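# Transfer 96-well plate from nest N1 to nest N2

## Task

Carry the 96-well culture plate out of plate nest N1 and into plate nest N2. It counts only if the plate rests level within N2's locators, well A1 sits at N2's corner labelled A1, and the lid is seated fully on the plate. Finish by opening the gripper and moving the arm away.

## Robot and tools

Robot: two 6-joint arms with parallel grippers, left_arm and right_arm, in a physics simulator. The plate begins in N1 with A1 at N1's A1 corner. Viewed from the side the arms stand on, N1 is the left nest and N2 the right one. A loose object may occasionally get a short shove from outside.

Frame: every reported hand position uses one shared scene frame. Its origin is on the table surface midway between the arms; +z is up, +x reaches out across the table, and left_arm is on the +y side. The names left and right refer to the arms, not to image sides. Arm roots: left_arm at (+0.040, +0.263, 0) m, quat_wxyz (+0.999, 0, 0, -0.035); right_arm at (-0.020, -0.325, 0) m, quat_wxyz (+0.996, 0, 0, +0.093). Printed hand positions can be off from reality, more so at long reach.

Gripper: fingers point along the gripper's +z and close along its y. end_effector_position is the point between the finger pads, roughly 1 cm short of the fingertips.

Tool execute_actions, argument actions: a list holding one action, one wait, or nothing.
- Empty list {"actions": []}: no command; returns the current state plus pictures.
- Action {"rows": [[...]], "steps": N}: N is 10 to 15 control steps of 1/30 s (default 15). Each row is used for one step; if there are fewer rows than steps, the last row repeats. Every row is a single flat list of 14 numbers covering both arms, even if one arm stays put: left_arm waist, shoulder, elbow, wrist pitch, wrist yaw, wrist roll, opening, then the same seven for right_arm. Joint values are absolute target angles in radians, in the same form as the Joint positions line. Stated ranges per arm: waist -2.880 to 2.880, shoulder 0.000 to 3.142, elbow 0.000 to 3.019, wrist pitch -1.693 to 1.571, wrist yaw -1.571 to 1.571, wrist roll -2.094 to 2.094. A target beyond a range end by over 0.019 rad, and further out than the joint's last reported angle, makes the call refused (nothing is sent). True ends may sit up to 0.019 rad either side; requests past the true end are clipped, reported as "joint sent to its limit" (possibly about an earlier action). Missing that line does not prove more travel exists. Opening is an absolute value in [-1, 1]: +1 fully open, -1 closed.
- Wait {"steps": N}: N up to 300; no new command, returns after N steps counted from the previous result, with your thinking time included.
- Optional pictures: true adds camera images to a non-empty call.

Motion limits: per step, each joint's target is kept within a lead of its measured angle: waist 0.264, shoulder 0.32, elbow 0.276, wrist pitch 0.33, wrist yaw 0.186, wrist roll 0.522 rad. If the targets would carry a gripper more than 70 mm from where it is, all are scaled back. So far targets take several calls. A move of only a few mm may not shift the hand.

Timing: each result is captured 10 steps before its action ends; those remaining steps run while you compose the next call. Arms keep heading to the last row sent until all have nearly stopped (slow or blocked counts as stopped) or a step is HELD; then only a new action moves them further. Fingers still in motion finish moving.

Result lines: the state line gives each gripper's end_effector_position (m) and end_effector_quat_wxyz. Joint positions and Joint velocities list, per arm, the six joints (rad, rad/s) then the pad gap (m, m/s; 0.094 m when fully open). grip_measured is the finger opening on the command scale. "joint command not followed" means the clearance check altered or blocked joint targets on some steps; the rest ran. HELD marks steps whose row was not (fully) sent.

Gripping: away from -1 and +1, fingers go to where grip_measured equals your number. To hold, command about 0.03 below grip_measured; smaller margins grip lighter. Each gripper's readings may be offset by up to about 1 mm. Pad force tops out near 50 to 62 N (less on some), lower on parts under about 2 mm thick; first contact may spike.

Tool zoom_image: camera (cam_high, cam_low, cam_left_wrist, cam_right_wrist) and region [x0, y0, x1, y1] in pixels, origin top-left, at most 504 by 504; gives a closer look at that camera's latest image. All images are 504x504. Calibration (OpenCV, pinhole+radial, T_world_to_cam in metres) was provided per camera; fixed cameras may be off by up to about 2.3 degrees and 9 mm; wrist camera poses follow their arm's joint readings.

Tool read_manual: optional section "licences"; returns URDF licence text only.

Tool finished_scene: argument scene, the current scene number; ends it irreversibly and reports success. The goal must hold afterward.

Avoid: dropping the plate from more than a few millimetres (a few mm while placing is fine), pushing anything off the table, arms colliding or pressing on each other, slams, hard hits and very hard pushes. Holding a load heats motors; a MOTOR HOT line appears at 85 °C, and at 100 °C an OVER-TEMPERATURE FAULT makes that arm let go and drop, so don't hold loads longer than needed. Smooth, quick moves are preferred.

Each tool is called as name(argument=value, ...), one argument or row to a line, values as JSON.

## Session

execute_actions(
  actions=[],
)

Scene clock: 0.00 s of 13200.00 s.
left_arm: end_effector_position=(+0.5213, +0.5641, +0.3211) grip_measured=+1.000 end_effector_quat_wxyz=(+0.064, -0.436, +0.885, +0.149) | right_arm: end_effector_position=(-0.0265, +0.2043, +0.2351) grip_measured=+1.000 end_effector_quat_wxyz=(-0.077, +0.792, -0.512, -0.324)
Joint positions: left_arm=[ 0.541  1.753  1.929 -1.61  -0.296 -0.425  0.094] | right_arm=[ 1.237  1.466  1.258 -0.903 -0.519 -0.446  0.094]
Joint velocities: left_arm=[ 0.024 -0.005 -0.007  0.002  0.022 -0.007  0.   ] | right_arm=[-0.005  0.015 -0.002  0.012  0.066 -0.007  0.   ]

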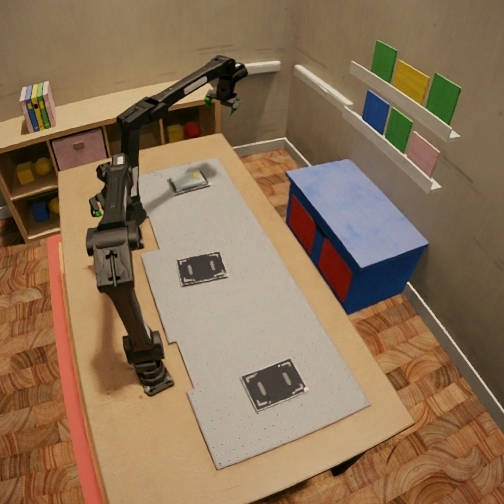

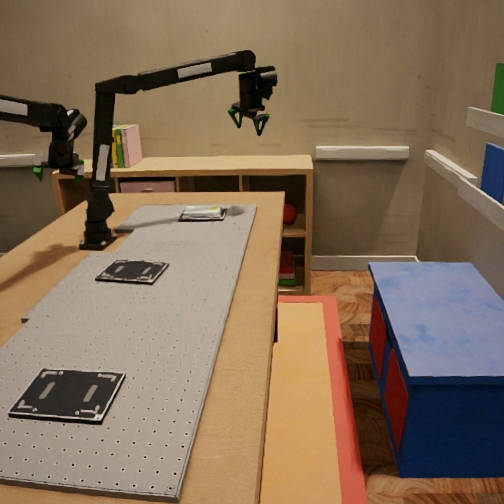

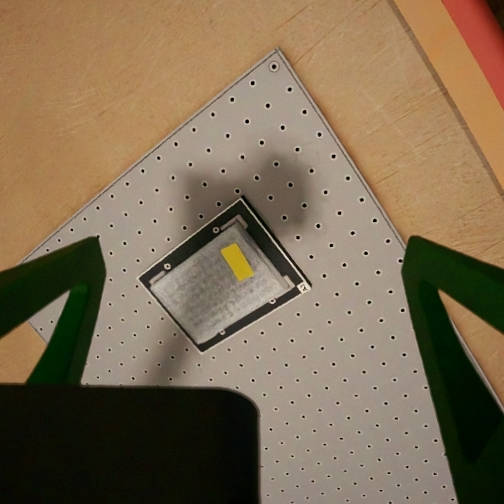

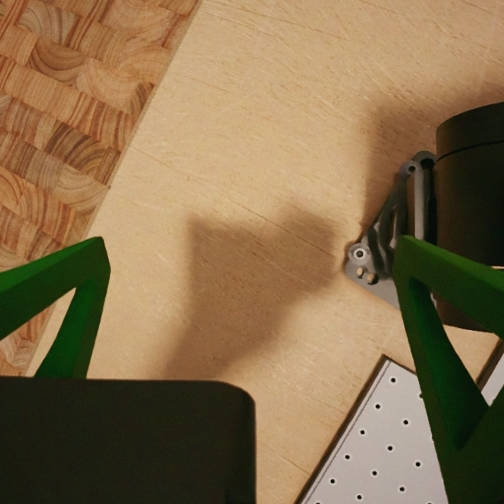

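zoom_image(
  camera="cam_high",
  region=[130, 150, 330, 430],
)

zoom_image(
  camera="cam_left_wrist",
  region=[120, 180, 330, 370],
)

zoom_image(
  camera="cam_low",
  region=[0, 190, 260, 440],
)

Region (130, 150, 330, 430) of cam_high's 504x504 image, scaled by 1.800, with more detail than that image has; it fills the left 360 columns of this view, and the rest is white.

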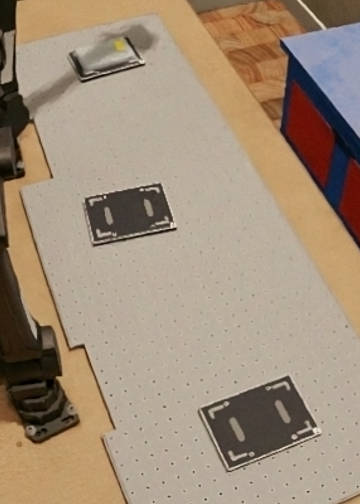

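Region (120, 180, 330, 370) of cam_left_wrist's 504x504 image, scaled by 2.400, with more detail than that image has; it fills the top 456 rows of this view, and the rest is white.

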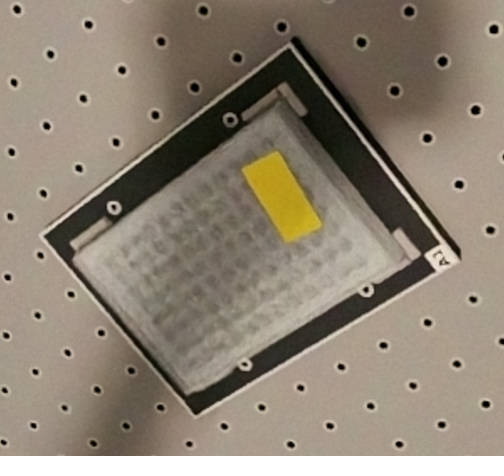

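Region (0, 190, 260, 440) of cam_low's 504x504 image, scaled by 1.938, with more detail than that image has; it fills the top 485 rows of this view, and the rest is white.

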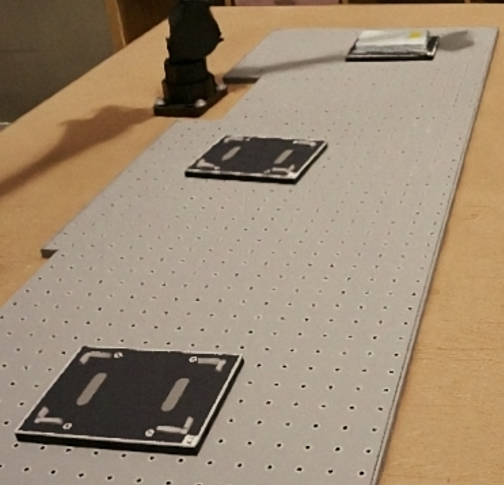

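execute_actions(
  actions=[
    {"rows":[[0.6,1.6,1.6,-1.5,-0.1,0,1,1.3,0.9,1.0,-1.0,-0.3,-0.446,1]]},
  ],
)

execute_actions(
  actions=[
    {"steps":30},
  ],
)

execute_actions(
  actions=[
    {"rows":[[0.722,1.378,1.196,-1.389,0,0.68,1,-0.663,1.2,1.1,-1.4,0,-0.5,1]]},
  ],
)

execute_actions(
  actions=[
    {"steps":75},
  ],
  pictures=true,
)

Scene clock: 3.07 s of 13200.00 s.
left_arm: end_effector_position=(+0.4691, +0.5216, +0.2620) grip_measured=+1.000 end_effector_quat_wxyz=(+0.017, -0.326, +0.944, +0.056) | right_arm: end_effector_position=(-0.0186, +0.1194, +0.2193) grip_measured=+1.000 end_effector_quat_wxyz=(-0.102, +0.802, -0.538, -0.239)
Joint positions: left_arm=[ 0.577  1.614  1.616 -1.52  -0.104 -0.155  0.094] | right_arm=[ 1.257  1.261  1.06  -0.953 -0.332 -0.446  0.094]
Joint velocities: left_arm=[ 0.249 -0.278 -0.755  0.007  0.007  0.974  0.   ] | right_arm=[ 0.151 -1.744 -1.067 -0.388  0.374  0.051  0.   ]
Steps of this call (steps 1 to 87: nothing new was sent; steps 88 to 92: the first 5 steps of this action). Readings (joint positions):
88: left_arm=[0.547 1.736 1.887 -1.576 -0.209 -0.360] | right_arm=[1.240 1.452 1.241 -0.904 -0.468 -0.446]
89: left_arm=[0.552 1.694 1.799 -1.531 -0.145 -0.292] | right_arm=[1.243 1.419 1.200 -0.910 -0.413 -0.446]
91: left_arm=[0.568 1.629 1.653 -1.519 -0.108 -0.191] | right_arm=[1.251 1.318 1.101 -0.938 -0.348 -0.446]
92: the state above

Scene clock: 4.07 s of 13200.00 s.
left_arm: end_effector_position=(+0.4608, +0.5295, +0.2578) grip_measured=+1.000 end_effector_quat_wxyz=(+0.011, -0.269, +0.961, +0.056) | right_arm: end_effector_position=(-0.0344, +0.0488, +0.3197) grip_measured=+1.000 end_effector_quat_wxyz=(-0.215, +0.793, -0.494, -0.285)
Joint positions: left_arm=[ 0.599  1.609  1.598 -1.511 -0.103 -0.013  0.094] | right_arm=[ 1.287  0.906  0.998 -0.988 -0.303 -0.446  0.094]
Joint velocities: left_arm=[ 0.005 -0.005 -0.007  0.007 -0.007 -0.007  0.   ] | right_arm=[-0.005 -0.005 -0.012 -0.007 -0.095  0.051  0.   ]
Kept back: nothing.
Steps of this call (steps 1 to 10: the last 10 steps of your previous action; steps 11 to 30: the robot went on to your last target). Readings (joint positions):
1: left_arm=[0.585 1.609 1.601 -1.520 -0.104 -0.127] | right_arm=[1.262 1.201 1.029 -0.964 -0.322 -0.446]
2: left_arm=[0.592 1.609 1.598 -1.520 -0.104 -0.104] | right_arm=[1.267 1.140 1.009 -0.973 -0.316 -0.446]
4: left_arm=[0.599 1.609 1.598 -1.514 -0.104 -0.071] | right_arm=[1.275 1.017 0.995 -0.983 -0.306 -0.446]
8: left_arm=[0.599 1.609 1.598 -1.511 -0.103 -0.037] | right_arm=[1.287 0.843 0.999 -0.986 -0.305 -0.446]
30: the state above

Scene clock: 4.23 s of 13200.00 s.
left_arm: end_effector_position=(+0.3846, +0.5026, +0.2126) grip_measured=+1.000 end_effector_quat_wxyz=(+0.004, -0.129, +0.992, +0.006) | right_arm: end_effector_position=(+0.0587, +0.0232, +0.2620) grip_measured=+1.000 end_effector_quat_wxyz=(-0.141, +0.768, -0.616, -0.105)
Joint positions: left_arm=[ 0.675  1.439  1.291 -1.411 -0.007  0.347  0.094] | right_arm=[ 1.128  1.049  1.049 -1.226 -0.076 -0.462  0.094]
Joint velocities: left_arm=[ 0.659 -1.06  -1.756  0.071  0.051  2.161  0.   ] | right_arm=[-1.499  1.187  0.1   -1.199  0.872 -0.125  0.   ]
Steps of this call (steps 1 to 5: the first 5 steps of this action). Readings (joint positions):
1: left_arm=[0.607 1.593 1.567 -1.482 -0.064 0.049] | right_arm=[1.279 0.917 1.005 -1.022 -0.265 -0.451]
2: left_arm=[0.617 1.557 1.501 -1.441 -0.034 0.124] | right_arm=[1.255 0.939 1.021 -1.079 -0.216 -0.454]
4: left_arm=[0.653 1.477 1.357 -1.415 -0.011 0.270] | right_arm=[1.176 1.009 1.044 -1.183 -0.114 -0.460]
5: the state above

Scene clock: 6.73 s of 13200.00 s.
left_arm: end_effector_position=(+0.3445, +0.5011, +0.2002) grip_measured=+1.000 end_effector_quat_wxyz=(-0.005, +0.002, +1.000, -0.002) | right_arm: end_effector_position=(+0.2758, -0.4832, +0.2057) grip_measured=+1.000 end_effector_quat_wxyz=(+0.013, +0.001, +1.000, -0.009)
Joint positions: left_arm=[ 0.732  1.372  1.19  -1.399 -0.003  0.666  0.094] | right_arm=[-0.674  1.205  1.055 -1.389  0.003 -0.487  0.094]
Joint velocities: left_arm=[-0.005 -0.015  0.012 -0.002 -0.081 -0.051  0.   ] | right_arm=[-0.015 -0.015 -0.012 -0.002  0.037 -0.007  0.   ]
Kept back: nothing.
Steps of this call (steps 1 to 10: the last 10 steps of your previous action; steps 11 to 60: the robot went on to your last target; steps 61 to 75: nothing new was sent). Readings (joint positions):
1: left_arm=[0.696 1.408 1.240 -1.411 -0.006 0.412] | right_arm=[1.074 1.088 1.050 -1.263 -0.049 -0.465]
2: left_arm=[0.715 1.387 1.207 -1.411 -0.006 0.463] | right_arm=[1.015 1.126 1.050 -1.295 -0.031 -0.468]
4: left_arm=[0.732 1.371 1.190 -1.411 -0.006 0.536] | right_arm=[0.885 1.189 1.050 -1.337 -0.014 -0.473]
8: left_arm=[0.732 1.372 1.190 -1.400 -0.003 0.613] | right_arm=[0.607 1.230 1.050 -1.366 -0.006 -0.477]
75: the state above
All arms were judged still, so your last target was given up. Only a new action makes them travel on or press farther. Fingers that are still opening or closing keep moving.
camera_calibration (this result's frames):
cam_left_wrist: T_world_to_cam=[[-0.0114914, -0.999933, -0.00110499, 0.507087], [-0.805554, 0.00860288, 0.59246, 0.159868], [-0.592411, 0.00769835, -0.805599, 0.485154], [0, 0, 0, 1]] pos_world=[0.42202, 0.501943, 0.296685]
cam_right_wrist: T_world_to_cam=[[-0.00831087, -0.999859, 0.0146229, -0.484126], [-0.822442, 0.0151526, 0.568646, 0.124203], [-0.568788, -0.00730058, -0.822452, 0.450185], [0, 0, 0, 1]] pos_world=[0.354186, -0.482653, 0.306708]

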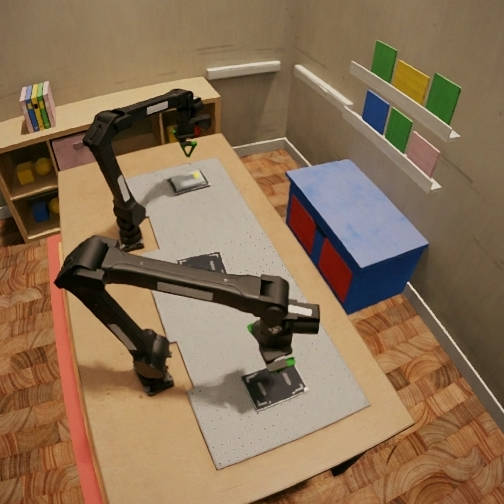

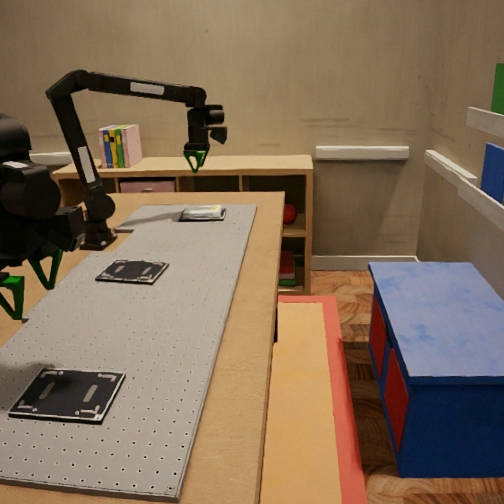

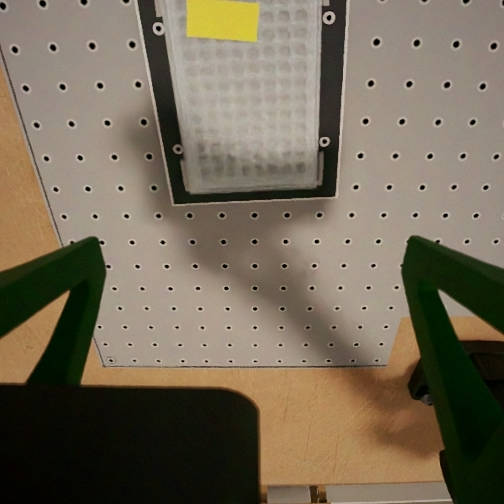

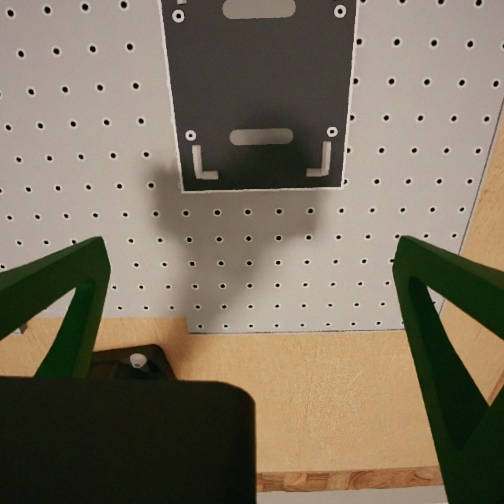

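execute_actions(
  actions=[
    {"rows":[[0.745,1.5,0.958,-1.02,0,0.61,1,-0.663,1.2,1.1,-1.4,0,-0.5,1]]},
  ],
)

execute_actions(
  actions=[
    {"steps":25},
  ],
  pictures=true,
)

Scene clock: 8.33 s of 13200.00 s.
left_arm: end_effector_position=(+0.3556, +0.5098, +0.1358) grip_measured=+1.000 end_effector_quat_wxyz=(+0.026, -0.007, +0.999, +0.022) | right_arm: end_effector_position=(+0.2758, -0.4832, +0.2057) grip_measured=+1.000 end_effector_quat_wxyz=(+0.013, +0.001, +1.000, -0.009)
Joint positions: left_arm=[ 0.732  1.405  1.046 -1.143 -0.003  0.649  0.094] | right_arm=[-0.674  1.205  1.055 -1.389  0.003 -0.487  0.094]
Joint velocities: left_arm=[-0.005  0.591 -0.877  1.355  0.037 -0.168  0.   ] | right_arm=[-0.015 -0.005 -0.002  0.002  0.022  0.022  0.   ]
Steps of this call (steps 1 to 43: nothing new was sent; steps 44 to 48: the first 5 steps of this action). Readings (joint positions):
44: left_arm=[0.732 1.373 1.174 -1.365 -0.003 0.665] | right_arm=[-0.674 1.205 1.055 -1.389 0.003 -0.487]
45: left_arm=[0.732 1.370 1.146 -1.302 -0.003 0.661] | right_arm=[-0.674 1.205 1.055 -1.389 0.003 -0.487]
47: left_arm=[0.732 1.387 1.078 -1.190 -0.003 0.654] | right_arm=[-0.674 1.205 1.055 -1.389 0.003 -0.487]
48: the state above

Scene clock: 9.17 s of 13200.00 s.
left_arm: end_effector_position=(+0.3439, +0.5009, +0.0646) grip_measured=+1.000 end_effector_quat_wxyz=(-0.007, -0.020, +1.000, -0.003) | right_arm: end_effector_position=(+0.2758, -0.4832, +0.2057) grip_measured=+1.000 end_effector_quat_wxyz=(+0.013, +0.001, +1.000, -0.009)
Joint positions: left_arm=[ 0.733  1.509  0.951 -1.029 -0.003  0.624  0.094] | right_arm=[-0.674  1.205  1.055 -1.389  0.003 -0.487  0.094]
Joint velocities: left_arm=[-0.005 -0.005 -0.012 -0.007  0.007 -0.022  0.   ] | right_arm=[-0.005  0.005 -0.002 -0.007 -0.051 -0.037  0.   ]
Kept back: nothing.
Steps of this call (steps 1 to 10: the last 10 steps of your previous action; steps 11 to 25: the robot went on to your last target). Readings (joint positions):
1: left_arm=[0.732 1.428 1.017 -1.101 -0.003 0.644] | right_arm=[-0.674 1.205 1.055 -1.389 0.003 -0.487]
2: left_arm=[0.732 1.455 0.993 -1.071 -0.003 0.640] | right_arm=[-0.674 1.205 1.055 -1.389 0.003 -0.487]
4: left_arm=[0.732 1.505 0.963 -1.045 -0.003 0.634] | right_arm=[-0.674 1.205 1.055 -1.389 0.003 -0.487]
8: left_arm=[0.733 1.534 0.951 -1.031 -0.004 0.628] | right_arm=[-0.674 1.205 1.055 -1.389 0.003 -0.487]
25: the state above
camera_calibration (this result's frames):
cam_left_wrist: T_world_to_cam=[[0.031603, -0.999499, 0.0017779, 0.491529], [-0.802077, -0.0242993, 0.596725, 0.254782], [-0.596383, -0.0202843, -0.802444, 0.390722], [0, 0, 0, 1]] pos_world=[0.421841, 0.5054, 0.160624]
cam_right_wrist: T_world_to_cam=[[-0.00831087, -0.999859, 0.0146229, -0.484126], [-0.822442, 0.0151526, 0.568646, 0.124203], [-0.568788, -0.00730058, -0.822452, 0.450185], [0, 0, 0, 1]] pos_world=[0.354186, -0.482653, 0.306708]

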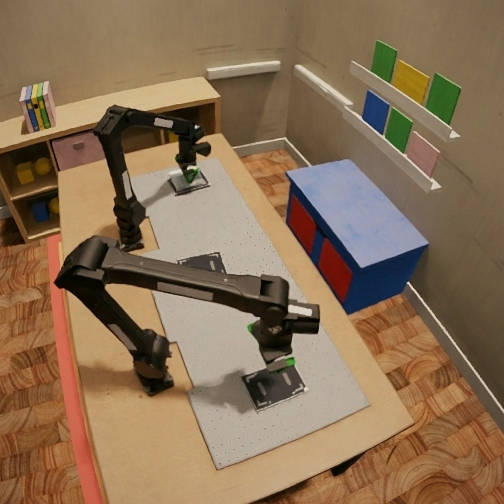

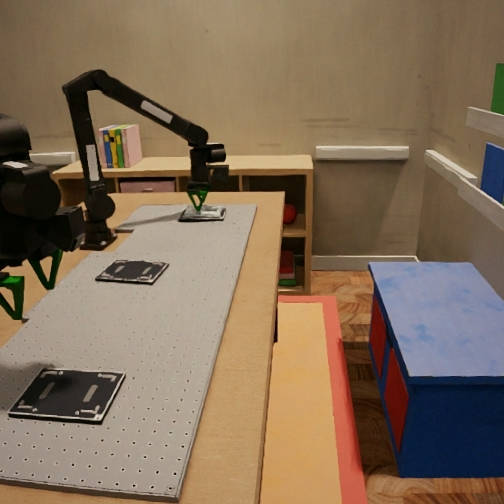

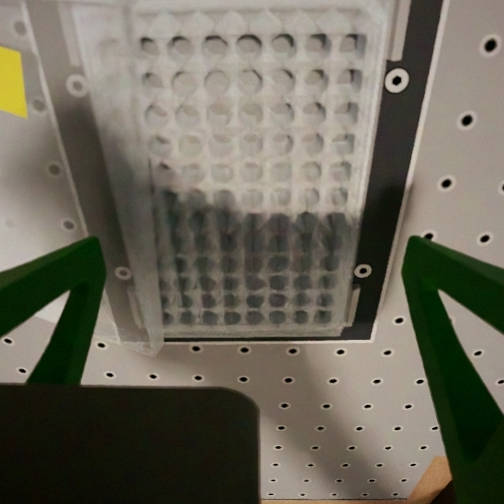

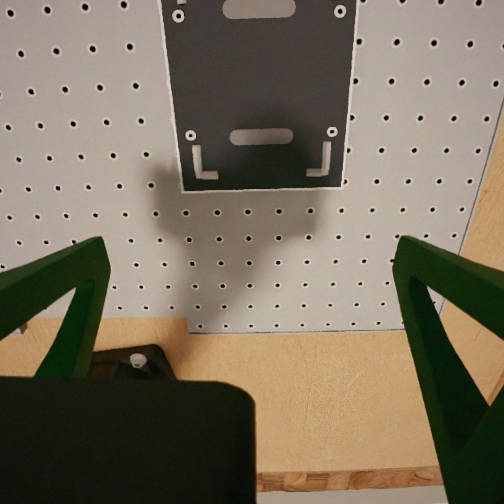

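execute_actions(
  actions=[
    {"rows":[[0.733,1.378,1.196,-1.389,0,0.61,1,-0.663,1.2,1.1,-1.4,0,-0.5,1]]},
  ],
)

execute_actions(
  actions=[
    {"steps":25},
  ],
  pictures=true,
)

zoom_image(
  camera="cam_low",
  region=[160, 170, 250, 235],
)

zoom_image(
  camera="cam_high",
  region=[150, 150, 230, 210],
)

zoom_image(
  camera="cam_left_wrist",
  region=[40, 0, 380, 260],
)

Scene clock: 9.93 s of 13200.00 s.
left_arm: end_effector_position=(+0.3290, +0.4893, +0.1077) grip_measured=+1.000 end_effector_quat_wxyz=(-0.052, -0.020, +0.998, -0.037) | right_arm: end_effector_position=(+0.2758, -0.4832, +0.2057) grip_measured=+1.000 end_effector_quat_wxyz=(+0.013, +0.001, +1.000, -0.009)
Joint positions: left_arm=[ 0.733  1.474  1.035 -1.259 -0.003  0.623  0.094] | right_arm=[-0.674  1.205  1.055 -1.389  0.003 -0.487  0.094]
Joint velocities: left_arm=[-0.005 -0.425  0.598 -1.043 -0.022 -0.022  0.   ] | right_arm=[-0.015 -0.005  0.022 -0.002  0.022 -0.022  0.   ]
Steps of this call (steps 1 to 15: the robot went on to your last target; steps 16 to 18: nothing new was sent; steps 19 to 23: the first 5 steps of this action). Readings (joint positions):
19: left_arm=[0.733 1.508 0.961 -1.061 -0.003 0.623] | right_arm=[-0.674 1.205 1.055 -1.389 0.003 -0.487]
20: left_arm=[0.733 1.506 0.977 -1.121 -0.003 0.623] | right_arm=[-0.674 1.205 1.055 -1.389 0.003 -0.487]
22: left_arm=[0.733 1.487 1.015 -1.220 -0.003 0.623] | right_arm=[-0.674 1.205 1.055 -1.389 0.003 -0.487]
23: the state above

Scene clock: 10.77 s of 13200.00 s.
left_arm: end_effector_position=(+0.3415, +0.4988, +0.1921) grip_measured=+1.000 end_effector_quat_wxyz=(-0.006, -0.020, +1.000, -0.003) | right_arm: end_effector_position=(+0.2758, -0.4832, +0.2057) grip_measured=+1.000 end_effector_quat_wxyz=(+0.013, +0.001, +1.000, -0.009)
Joint positions: left_arm=[ 0.733  1.369  1.165 -1.381 -0.003  0.623  0.094] | right_arm=[-0.674  1.205  1.055 -1.389  0.003 -0.487  0.094]
Joint velocities: left_arm=[-0.005 -0.005 -0.017 -0.012  0.007  0.007  0.   ] | right_arm=[-0.005 -0.005 -0.012 -0.002 -0.081 -0.051  0.   ]
Kept back: nothing.
Steps of this call (steps 1 to 10: the last 10 steps of your previous action; steps 11 to 25: the robot went on to your last target). Readings (joint positions):
1: left_arm=[0.733 1.459 1.056 -1.292 -0.003 0.623] | right_arm=[-0.674 1.205 1.055 -1.389 0.003 -0.487]
2: left_arm=[0.733 1.443 1.078 -1.320 -0.003 0.623] | right_arm=[-0.674 1.205 1.055 -1.389 0.003 -0.487]
4: left_arm=[0.733 1.410 1.122 -1.359 -0.003 0.623] | right_arm=[-0.674 1.205 1.055 -1.389 0.003 -0.487]
8: left_arm=[0.733 1.360 1.165 -1.375 -0.003 0.623] | right_arm=[-0.674 1.205 1.055 -1.389 0.003 -0.487]
25: the state above
camera_calibration (this result's frames):
cam_left_wrist: T_world_to_cam=[[0.0323739, -0.999475, 0.00125738, 0.48911], [-0.803231, -0.0252687, 0.595132, 0.177863], [-0.594788, -0.0202767, -0.803627, 0.491179], [0, 0, 0, 1]] pos_world=[0.419178, 0.503307, 0.288257]
cam_right_wrist: T_world_to_cam=[[-0.00831087, -0.999859, 0.0146229, -0.484126], [-0.822442, 0.0151526, 0.568646, 0.124203], [-0.568788, -0.00730058, -0.822452, 0.450185], [0, 0, 0, 1]] pos_world=[0.354186, -0.482653, 0.306708]

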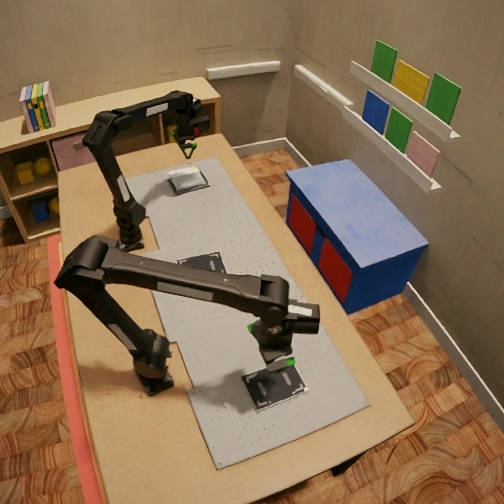

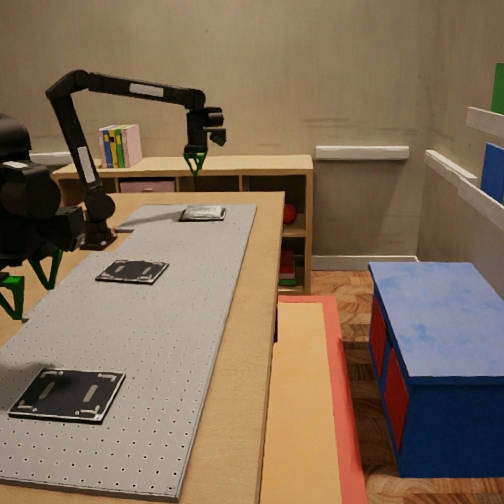

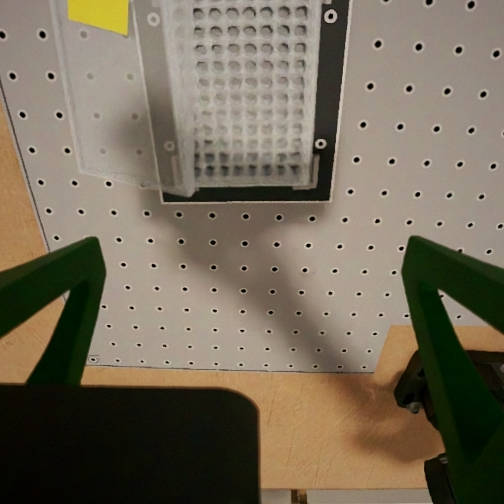

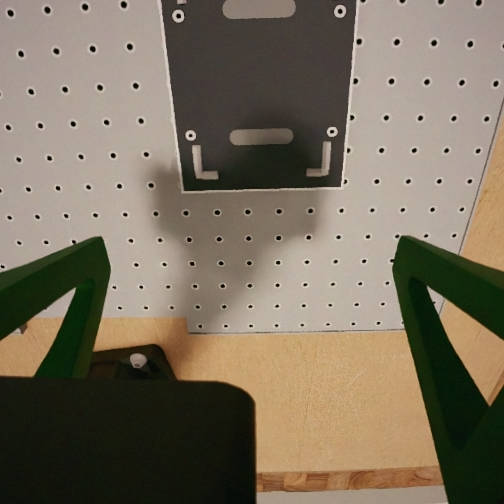

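Region (160, 170, 250, 235) of cam_low's 504x504 image, scaled by 5.600, with more detail than that image has.

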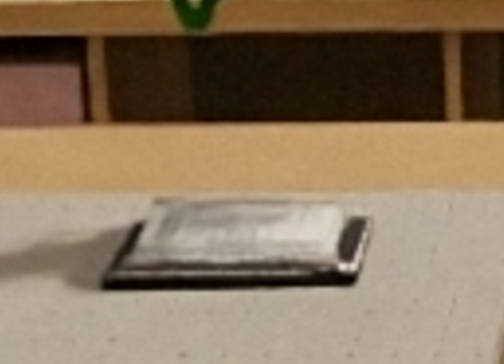

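Region (150, 150, 230, 210) of cam_high's 504x504 image, scaled by 6.300, with more detail than that image has; it fills the top 378 rows of this view, and the rest is white.

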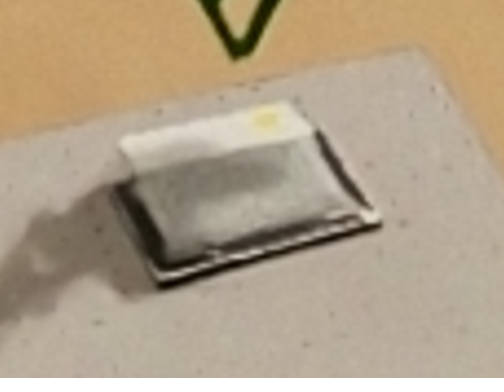

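Region (40, 0, 380, 260) of cam_left_wrist's 504x504 image, scaled by 1.482, with more detail than that image has; it fills the top 385 rows of this view, and the rest is white.

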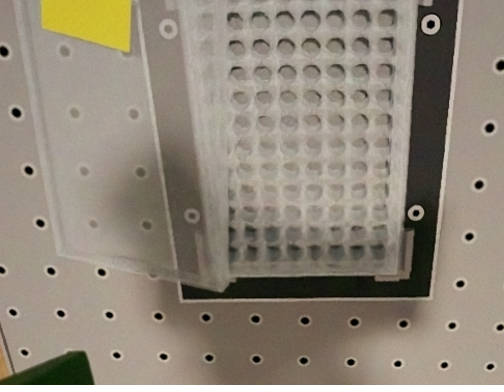

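execute_actions(
  actions=[
    {"rows":[[0.94,1.62,1.35,-1.5,0.175,0.83,1,-0.663,1.2,1.1,-1.4,0,-0.5,1]]},
  ],
)

execute_actions(
  actions=[
    {"rows":[[0.94,1.65,1.33,-1.45,0.175,0.83,1,-0.663,1.2,1.1,-1.4,0,-0.5,1],[0.94,1.68,1.31,-1.4,0.175,0.83,1,-0.663,1.2,1.1,-1.4,0,-0.5,1],[0.94,1.71,1.29,-1.35,0.175,0.83,1,-0.663,1.2,1.1,-1.4,0,-0.5,1],[0.94,1.74,1.26,-1.29,0.175,0.83,1,-0.663,1.2,1.1,-1.4,0,-0.5,1]]},
  ],
)

execute_actions(
  actions=[
    {"steps":25},
  ],
  pictures=true,
)

Scene clock: 12.80 s of 13200.00 s.
left_arm: end_effector_position=(+0.3464, +0.5370, +0.1800) grip_measured=+1.000 end_effector_quat_wxyz=(+0.007, -0.038, +0.993, -0.110) | right_arm: end_effector_position=(+0.2758, -0.4832, +0.2057) grip_measured=+1.000 end_effector_quat_wxyz=(+0.013, +0.001, +1.000, -0.009)
Joint positions: left_arm=[ 0.87   1.53   1.29  -1.475  0.168  0.736  0.094] | right_arm=[-0.674  1.205  1.055 -1.389  0.003 -0.487  0.094]
Joint velocities: left_arm=[ 1.011  1.255  0.691 -0.144  0.198  0.579  0.   ] | right_arm=[-0.015 -0.005 -0.002 -0.007  0.007  0.022  0.   ]
Steps of this call (steps 1 to 15: the robot went on to your last target; steps 16 to 56: nothing new was sent; steps 57 to 61: the first 5 steps of this action). Readings (joint positions):
57: left_arm=[0.746 1.382 1.176 -1.401 0.065 0.646] | right_arm=[-0.674 1.205 1.055 -1.389 0.003 -0.487]
58: left_arm=[0.768 1.409 1.203 -1.435 0.117 0.672] | right_arm=[-0.674 1.205 1.055 -1.389 0.003 -0.487]
60: left_arm=[0.835 1.488 1.264 -1.467 0.161 0.716] | right_arm=[-0.674 1.205 1.055 -1.389 0.003 -0.487]
61: the state above

Scene clock: 13.30 s of 13200.00 s.
left_arm: end_effector_position=(+0.3479, +0.5878, +0.1261) grip_measured=+1.000 end_effector_quat_wxyz=(+0.018, -0.038, +0.993, -0.110) | right_arm: end_effector_position=(+0.2758, -0.4832, +0.2057) grip_measured=+1.000 end_effector_quat_wxyz=(+0.013, +0.001, +1.000, -0.009)
Joint positions: left_arm=[ 0.948  1.662  1.302 -1.353  0.174  0.814  0.094] | right_arm=[-0.674  1.205  1.055 -1.389  0.003 -0.487  0.094]
Joint velocities: left_arm=[-0.015  0.386 -0.256  0.999  0.051  0.007  0.   ] | right_arm=[-0.015  0.005  0.012  0.002 -0.007 -0.081  0.   ]
Steps of this call (steps 1 to 10: the last 10 steps of your previous action; steps 11 to 15: the first 5 steps of this action). Readings (joint positions):
11: left_arm=[0.951 1.646 1.318 -1.485 0.172 0.809] | right_arm=[-0.674 1.205 1.055 -1.389 0.003 -0.487]
12: left_arm=[0.949 1.644 1.318 -1.468 0.172 0.811] | right_arm=[-0.674 1.205 1.055 -1.389 0.003 -0.487]
14: left_arm=[0.948 1.653 1.310 -1.393 0.173 0.813] | right_arm=[-0.674 1.205 1.055 -1.389 0.003 -0.487]
15: the state above

Scene clock: 14.13 s of 13200.00 s.
left_arm: end_effector_position=(+0.3440, +0.5830, +0.0714) grip_measured=+1.000 end_effector_quat_wxyz=(-0.008, -0.040, +0.989, -0.140) | right_arm: end_effector_position=(+0.2758, -0.4832, +0.2057) grip_measured=+1.000 end_effector_quat_wxyz=(+0.013, +0.001, +1.000, -0.009)
Joint positions: left_arm=[ 0.948  1.756  1.26  -1.297  0.174  0.816  0.094] | right_arm=[-0.674  1.205  1.055 -1.389  0.003 -0.487  0.094]
Joint velocities: left_arm=[ 0.015 -0.005  0.002  0.002 -0.007 -0.051  0.   ] | right_arm=[-0.005 -0.005 -0.007  0.007 -0.037  0.022  0.   ]
Kept back: nothing.
Steps of this call (steps 1 to 10: the last 10 steps of your previous action; steps 11 to 25: the robot went on to your last target). Readings (joint positions):
1: left_arm=[0.948 1.676 1.294 -1.327 0.174 0.814] | right_arm=[-0.674 1.205 1.055 -1.389 0.003 -0.487]
2: left_arm=[0.948 1.693 1.286 -1.313 0.174 0.815] | right_arm=[-0.674 1.205 1.055 -1.389 0.003 -0.487]
4: left_arm=[0.948 1.726 1.274 -1.301 0.174 0.815] | right_arm=[-0.674 1.205 1.055 -1.389 0.003 -0.487]
8: left_arm=[0.948 1.759 1.260 -1.298 0.174 0.816] | right_arm=[-0.674 1.205 1.055 -1.389 0.003 -0.487]
25: the state above
camera_calibration (this result's frames):
cam_left_wrist: T_world_to_cam=[[0.0745391, -0.959677, 0.271043, 0.516383], [-0.805773, 0.10217, 0.583344, 0.181263], [-0.587514, -0.261881, -0.765666, 0.533057], [0, 0, 0, 1]] pos_world=[0.420745, 0.616639, 0.162443]
cam_right_wrist: T_world_to_cam=[[-0.00831087, -0.999859, 0.0146229, -0.484126], [-0.822442, 0.0151526, 0.568646, 0.124203], [-0.568788, -0.00730058, -0.822452, 0.450185], [0, 0, 0, 1]] pos_world=[0.354186, -0.482653, 0.306708]

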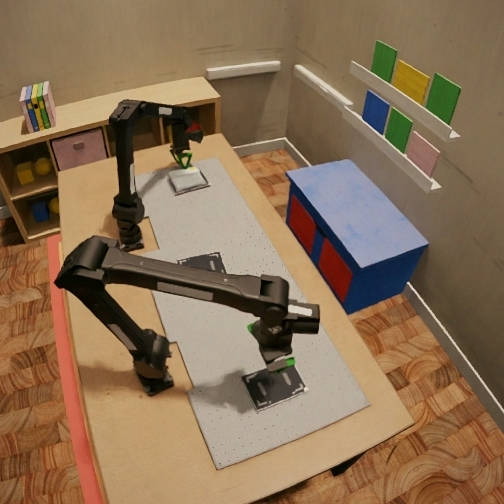

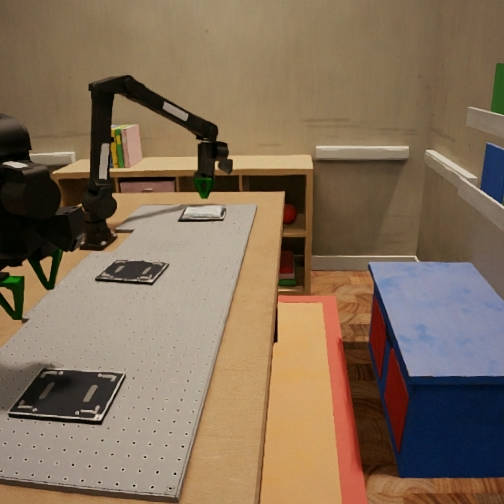

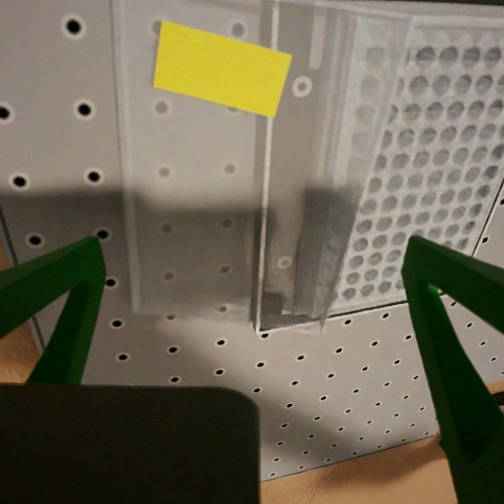

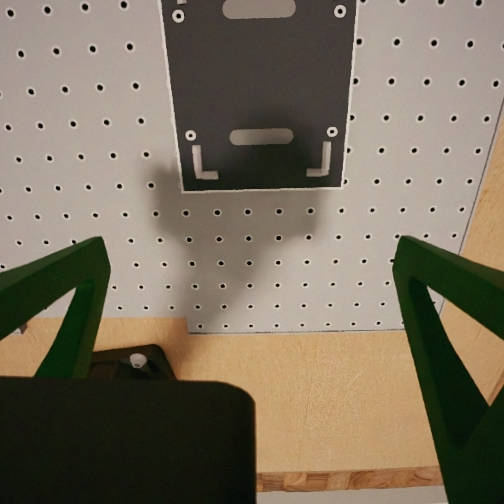

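execute_actions(
  actions=[
    {"rows":[[0.93,1.75,1.25,-1.28,0.175,0.92,1,-0.663,1.2,1.1,-1.4,0,-0.5,1],[0.93,1.76,1.24,-1.26,0.175,0.92,1,-0.663,1.2,1.1,-1.4,0,-0.5,1],[0.93,1.765,1.23,-1.24,0.175,0.92,1,-0.663,1.2,1.1,-1.4,0,-0.5,1],[0.93,1.775,1.21,-1.21,0.175,0.92,1,-0.663,1.2,1.1,-1.4,0,-0.5,1]]},
  ],
)

execute_actions(
  actions=[
    {"steps":25},
  ],
  pictures=true,
)

Scene clock: 15.70 s of 13200.00 s.
left_arm: end_effector_position=(+0.3480, +0.5850, +0.0624) grip_measured=+1.000 end_effector_quat_wxyz=(+0.007, -0.007, +0.992, -0.127) | right_arm: end_effector_position=(+0.2758, -0.4832, +0.2057) grip_measured=+1.000 end_effector_quat_wxyz=(+0.013, +0.001, +1.000, -0.009)
Joint positions: left_arm=[ 0.944  1.756  1.238 -1.24   0.174  0.876  0.094] | right_arm=[-0.674  1.205  1.055 -1.389  0.003 -0.487  0.094]
Joint velocities: left_arm=[-0.054 -0.005 -0.271  0.422 -0.037  0.168  0.   ] | right_arm=[ 0.005  0.005 -0.022 -0.027 -0.007 -0.037  0.   ]
Steps of this call (steps 1 to 15: the robot went on to your last target; steps 16 to 42: nothing new was sent; steps 43 to 47: the first 5 steps of this action). Readings (joint positions):
43: left_arm=[0.948 1.756 1.260 -1.295 0.174 0.831] | right_arm=[-0.674 1.205 1.055 -1.389 0.003 -0.487]
44: left_arm=[0.948 1.756 1.258 -1.289 0.174 0.846] | right_arm=[-0.674 1.205 1.055 -1.389 0.003 -0.487]
46: left_arm=[0.945 1.756 1.247 -1.258 0.174 0.868] | right_arm=[-0.674 1.205 1.055 -1.389 0.003 -0.487]
47: the state above

Scene clock: 16.53 s of 13200.00 s.
left_arm: end_effector_position=(+0.3459, +0.5804, +0.0505) grip_measured=+1.000 end_effector_quat_wxyz=(+0.005, +0.009, +0.991, -0.131) | right_arm: end_effector_position=(+0.2758, -0.4832, +0.2057) grip_measured=+1.000 end_effector_quat_wxyz=(+0.013, +0.001, +1.000, -0.009)
Joint positions: left_arm=[ 0.941  1.767  1.217 -1.218  0.174  0.907  0.094] | right_arm=[-0.674  1.205  1.055 -1.389  0.003 -0.487  0.094]
Joint velocities: left_arm=[ 0.015 -0.005 -0.012 -0.002 -0.081 -0.037  0.   ] | right_arm=[ 0.005 -0.024  0.012 -0.027  0.022 -0.007  0.   ]
Kept back: nothing.
Steps of this call (steps 1 to 10: the last 10 steps of your previous action; steps 11 to 25: the robot went on to your last target). Readings (joint positions):
1: left_arm=[0.943 1.757 1.230 -1.230 0.174 0.882] | right_arm=[-0.674 1.205 1.055 -1.389 0.003 -0.487]
2: left_arm=[0.942 1.759 1.224 -1.225 0.174 0.887] | right_arm=[-0.674 1.205 1.055 -1.389 0.003 -0.487]
4: left_arm=[0.941 1.764 1.218 -1.222 0.174 0.894] | right_arm=[-0.674 1.205 1.055 -1.389 0.003 -0.487]
8: left_arm=[0.941 1.767 1.217 -1.219 0.174 0.902] | right_arm=[-0.674 1.205 1.055 -1.389 0.003 -0.487]
25: the state above
camera_calibration (this result's frames):
cam_left_wrist: T_world_to_cam=[[-0.0268421, -0.966805, 0.254101, 0.559407], [-0.815557, 0.16817, 0.553702, 0.161843], [-0.578054, -0.192371, -0.792999, 0.475299], [0, 0, 0, 1]] pos_world=[0.421756, 0.605054, 0.145153]
cam_right_wrist: T_world_to_cam=[[-0.00831087, -0.999859, 0.0146229, -0.484126], [-0.822442, 0.0151526, 0.568646, 0.124203], [-0.568788, -0.00730058, -0.822452, 0.450185], [0, 0, 0, 1]] pos_world=[0.354186, -0.482653, 0.306708]

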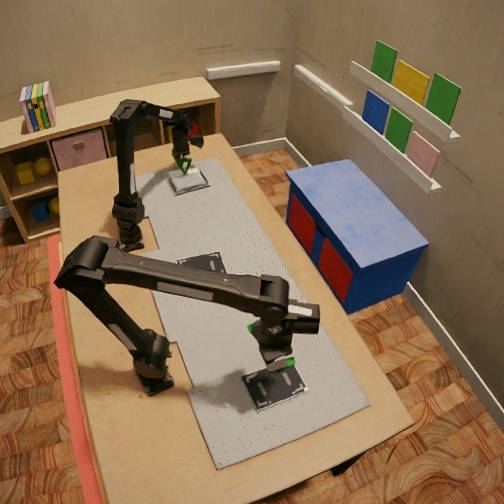

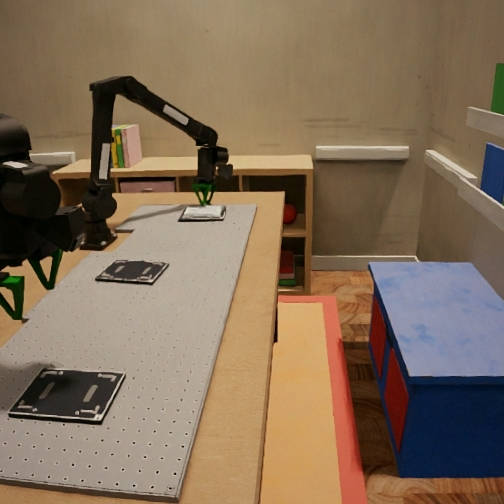

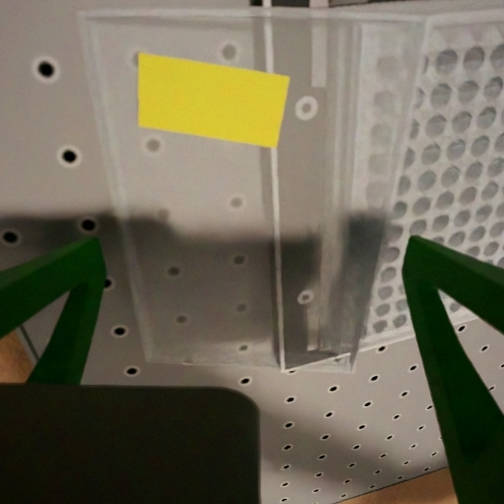

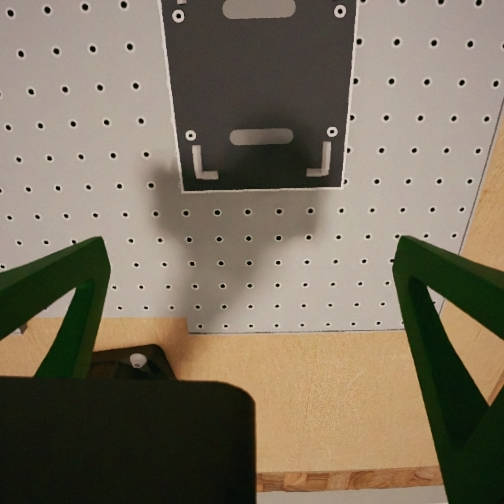

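execute_actions(
  actions=[
    {"rows":[[0.923,1.793,1.174,-1.157,0.175,0.92,1,-0.663,1.2,1.1,-1.4,0,-0.5,1]]},
  ],
)

execute_actions(
  actions=[
    {"steps":20},
  ],
  pictures=true,
)

Scene clock: 17.10 s of 13200.00 s.
left_arm: end_effector_position=(+0.3460, +0.5774, +0.0376) grip_measured=+1.000 end_effector_quat_wxyz=(+0.009, +0.011, +0.992, -0.128) | right_arm: end_effector_position=(+0.2758, -0.4832, +0.2057) grip_measured=+1.000 end_effector_quat_wxyz=(+0.013, +0.001, +1.000, -0.009)
Joint positions: left_arm=[ 0.938  1.775  1.189 -1.173  0.176  0.908  0.094] | right_arm=[-0.674  1.205  1.055 -1.389  0.003 -0.487  0.094]
Joint velocities: left_arm=[ 0.005 -0.005 -0.007  0.012 -0.037  0.022  0.   ] | right_arm=[-0.015 -0.015 -0.017 -0.007  0.022 -0.066  0.   ]
Steps of this call (steps 1 to 12: the robot went on to your last target; steps 13 to 17: the first 5 steps of this action). Readings (joint positions):
13: left_arm=[0.941 1.767 1.212 -1.207 0.174 0.907] | right_arm=[-0.674 1.205 1.055 -1.389 0.003 -0.487]
14: left_arm=[0.940 1.767 1.205 -1.190 0.174 0.907] | right_arm=[-0.674 1.205 1.055 -1.389 0.003 -0.487]
16: left_arm=[0.938 1.772 1.191 -1.172 0.174 0.907] | right_arm=[-0.674 1.205 1.055 -1.389 0.003 -0.487]
17: the state above

Scene clock: 17.77 s of 13200.00 s.
left_arm: end_effector_position=(+0.3463, +0.5775, +0.0377) grip_measured=+1.000 end_effector_quat_wxyz=(+0.010, +0.012, +0.992, -0.127) | right_arm: end_effector_position=(+0.2758, -0.4832, +0.2057) grip_measured=+1.000 end_effector_quat_wxyz=(+0.013, +0.001, +1.000, -0.009)
Joint positions: left_arm=[ 0.937  1.774  1.189 -1.172  0.176  0.909  0.094] | right_arm=[-0.674  1.205  1.055 -1.389  0.003 -0.487  0.094]
Joint velocities: left_arm=[-0.005  0.005 -0.012 -0.002 -0.11  -0.022  0.   ] | right_arm=[-0.024 -0.005  0.002  0.017 -0.11   0.037  0.   ]
Kept back: nothing.
Steps of this call (steps 1 to 10: the last 10 steps of your previous action; steps 11 to 15: the robot went on to your last target; steps 16 to 20: nothing new was sent). Readings (joint positions):
1: left_arm=[0.938 1.774 1.189 -1.172 0.176 0.908] | right_arm=[-0.674 1.205 1.055 -1.389 0.003 -0.487]
2: left_arm=[0.937 1.774 1.189 -1.172 0.176 0.908] | right_arm=[-0.674 1.205 1.055 -1.389 0.003 -0.487]
4: left_arm=[0.937 1.774 1.189 -1.172 0.176 0.909] | right_arm=[-0.674 1.205 1.055 -1.389 0.003 -0.487]
8: left_arm=[0.937 1.774 1.189 -1.172 0.176 0.909] | right_arm=[-0.674 1.205 1.055 -1.389 0.003 -0.487]
20: the state above
All arms were judged still, so your last target was given up. Only a new action makes them travel on or press farther. Fingers that are still opening or closing keep moving.
camera_calibration (this result's frames):
cam_left_wrist: T_world_to_cam=[[-0.0346795, -0.968409, 0.246942, 0.563784], [-0.820114, 0.168787, 0.54674, 0.171175], [-0.571149, -0.18356, -0.800059, 0.457592], [0, 0, 0, 1]] pos_world=[0.421288, 0.601077, 0.13329]
cam_right_wrist: T_world_to_cam=[[-0.00831087, -0.999859, 0.0146229, -0.484126], [-0.822442, 0.0151526, 0.568646, 0.124203], [-0.568788, -0.00730058, -0.822452, 0.450185], [0, 0, 0, 1]] pos_world=[0.354186, -0.482653, 0.306708]

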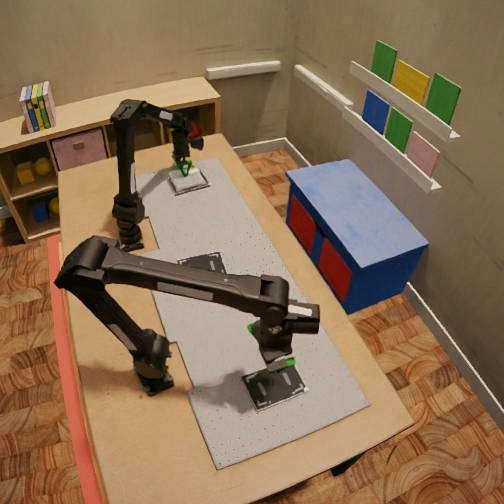

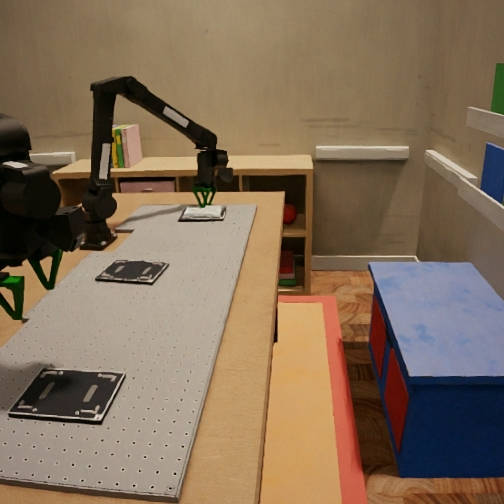

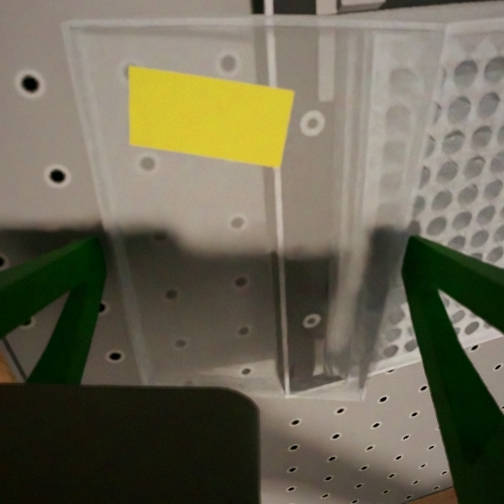

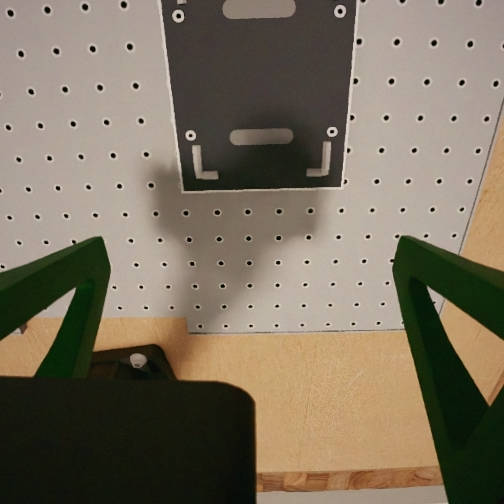

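execute_actions(
  actions=[
    {"rows":[[0.937,1.774,1.189,-1.172,0.175,0.91,0.74,-0.663,1.2,1.1,-1.4,0,-0.5,1]]},
  ],
)

execute_actions(
  actions=[
    {"steps":20},
  ],
  pictures=true,
)

Scene clock: 18.37 s of 13200.00 s.
left_arm: end_effector_position=(+0.3460, +0.5760, +0.0394) grip_measured=+0.788 end_effector_quat_wxyz=(+0.010, +0.012, +0.991, -0.130) | right_arm: end_effector_position=(+0.2758, -0.4832, +0.2057) grip_measured=+1.000 end_effector_quat_wxyz=(+0.013, +0.001, +1.000, -0.009)
Joint positions: left_arm=[ 0.937  1.771  1.189 -1.179  0.18   0.909  0.084] | right_arm=[-0.674  1.205  1.055 -1.389  0.003 -0.487  0.094]
Joint velocities: left_arm=[ 0.005 -0.005  0.002  0.012 -0.037 -0.007 -0.   ] | right_arm=[-0.005 -0.005 -0.002  0.017  0.037 -0.037  0.   ]
Steps of this call (steps 1 to 13: nothing new was sent; steps 14 to 18: the first 5 steps of this action). Readings (joint positions):
14: left_arm=[0.937 1.773 1.189 -1.175 0.182 0.909] | right_arm=[-0.674 1.205 1.055 -1.389 0.003 -0.487]
15: left_arm=[0.937 1.772 1.189 -1.179 0.183 0.909] | right_arm=[-0.674 1.205 1.055 -1.389 0.003 -0.487]
17: left_arm=[0.937 1.771 1.189 -1.179 0.181 0.909] | right_arm=[-0.674 1.205 1.055 -1.389 0.003 -0.487]
18: the state above

Scene clock: 19.03 s of 13200.00 s.
left_arm: end_effector_position=(+0.3460, +0.5760, +0.0394) grip_measured=+0.788 end_effector_quat_wxyz=(+0.010, +0.012, +0.991, -0.130) | right_arm: end_effector_position=(+0.2758, -0.4832, +0.2057) grip_measured=+1.000 end_effector_quat_wxyz=(+0.013, +0.001, +1.000, -0.009)
Joint positions: left_arm=[ 0.937  1.771  1.189 -1.179  0.18   0.909  0.084] | right_arm=[-0.674  1.205  1.055 -1.389  0.003 -0.487  0.094]
Joint velocities: left_arm=[-0.005 -0.005 -0.007  0.007  0.022 -0.007 -0.   ] | right_arm=[-0.005 -0.015 -0.007 -0.007  0.037 -0.037  0.   ]
Kept back: nothing.
Steps of this call (steps 1 to 10: the last 10 steps of your previous action; steps 11 to 15: the robot went on to your last target; steps 16 to 20: nothing new was sent). Readings (joint positions):
1: left_arm=[0.937 1.771 1.189 -1.179 0.180 0.909] | right_arm=[-0.674 1.205 1.055 -1.389 0.003 -0.487]
2: left_arm=[0.937 1.771 1.189 -1.179 0.180 0.909] | right_arm=[-0.674 1.205 1.055 -1.389 0.003 -0.487]
4: left_arm=[0.937 1.771 1.189 -1.179 0.180 0.909] | right_arm=[-0.674 1.205 1.055 -1.389 0.003 -0.487]
8: left_arm=[0.937 1.771 1.189 -1.179 0.180 0.909] | right_arm=[-0.674 1.205 1.055 -1.389 0.003 -0.487]
20: the state above
All arms were judged still, so your last target was given up. Only a new action makes them travel on or press farther. Fingers that are still opening or closing keep moving.
camera_calibration (this result's frames):
cam_left_wrist: T_world_to_cam=[[-0.0344539, -0.967149, 0.251866, 0.560892], [-0.820216, 0.171354, 0.545788, 0.168854], [-0.571016, -0.18778, -0.799174, 0.460838], [0, 0, 0, 1]] pos_world=[0.420968, 0.600068, 0.134861]
cam_right_wrist: T_world_to_cam=[[-0.00831087, -0.999859, 0.0146229, -0.484126], [-0.822442, 0.0151526, 0.568646, 0.124203], [-0.568788, -0.00730058, -0.822452, 0.450185], [0, 0, 0, 1]] pos_world=[0.354186, -0.482653, 0.306708]

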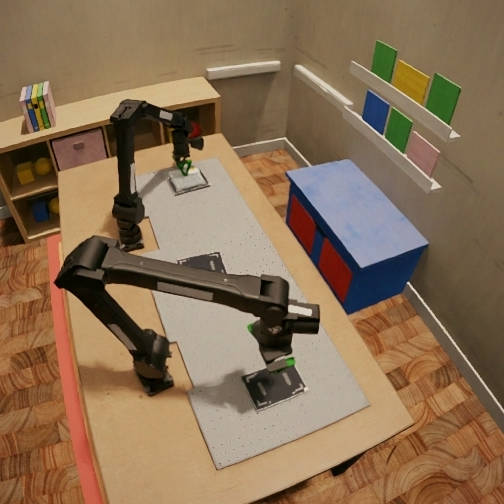

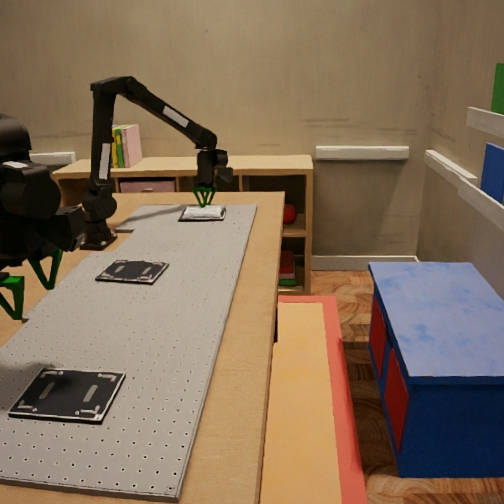

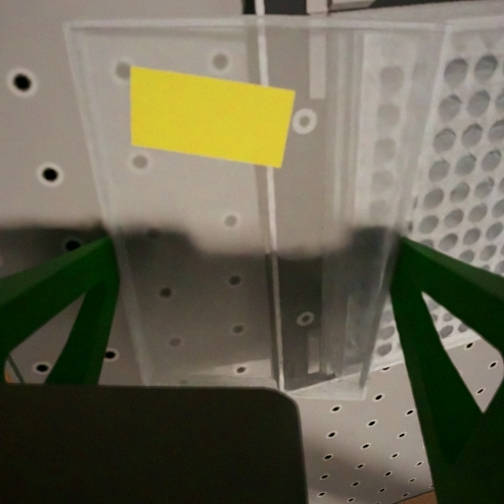

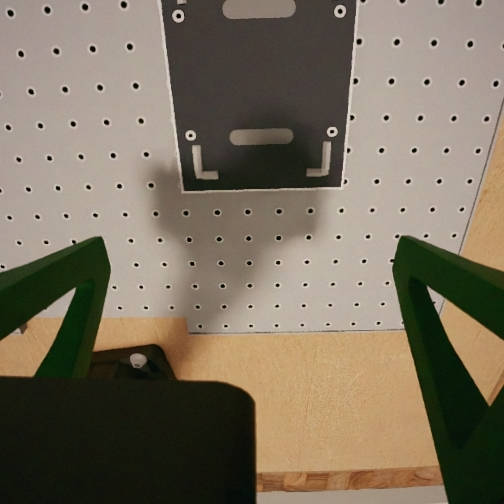

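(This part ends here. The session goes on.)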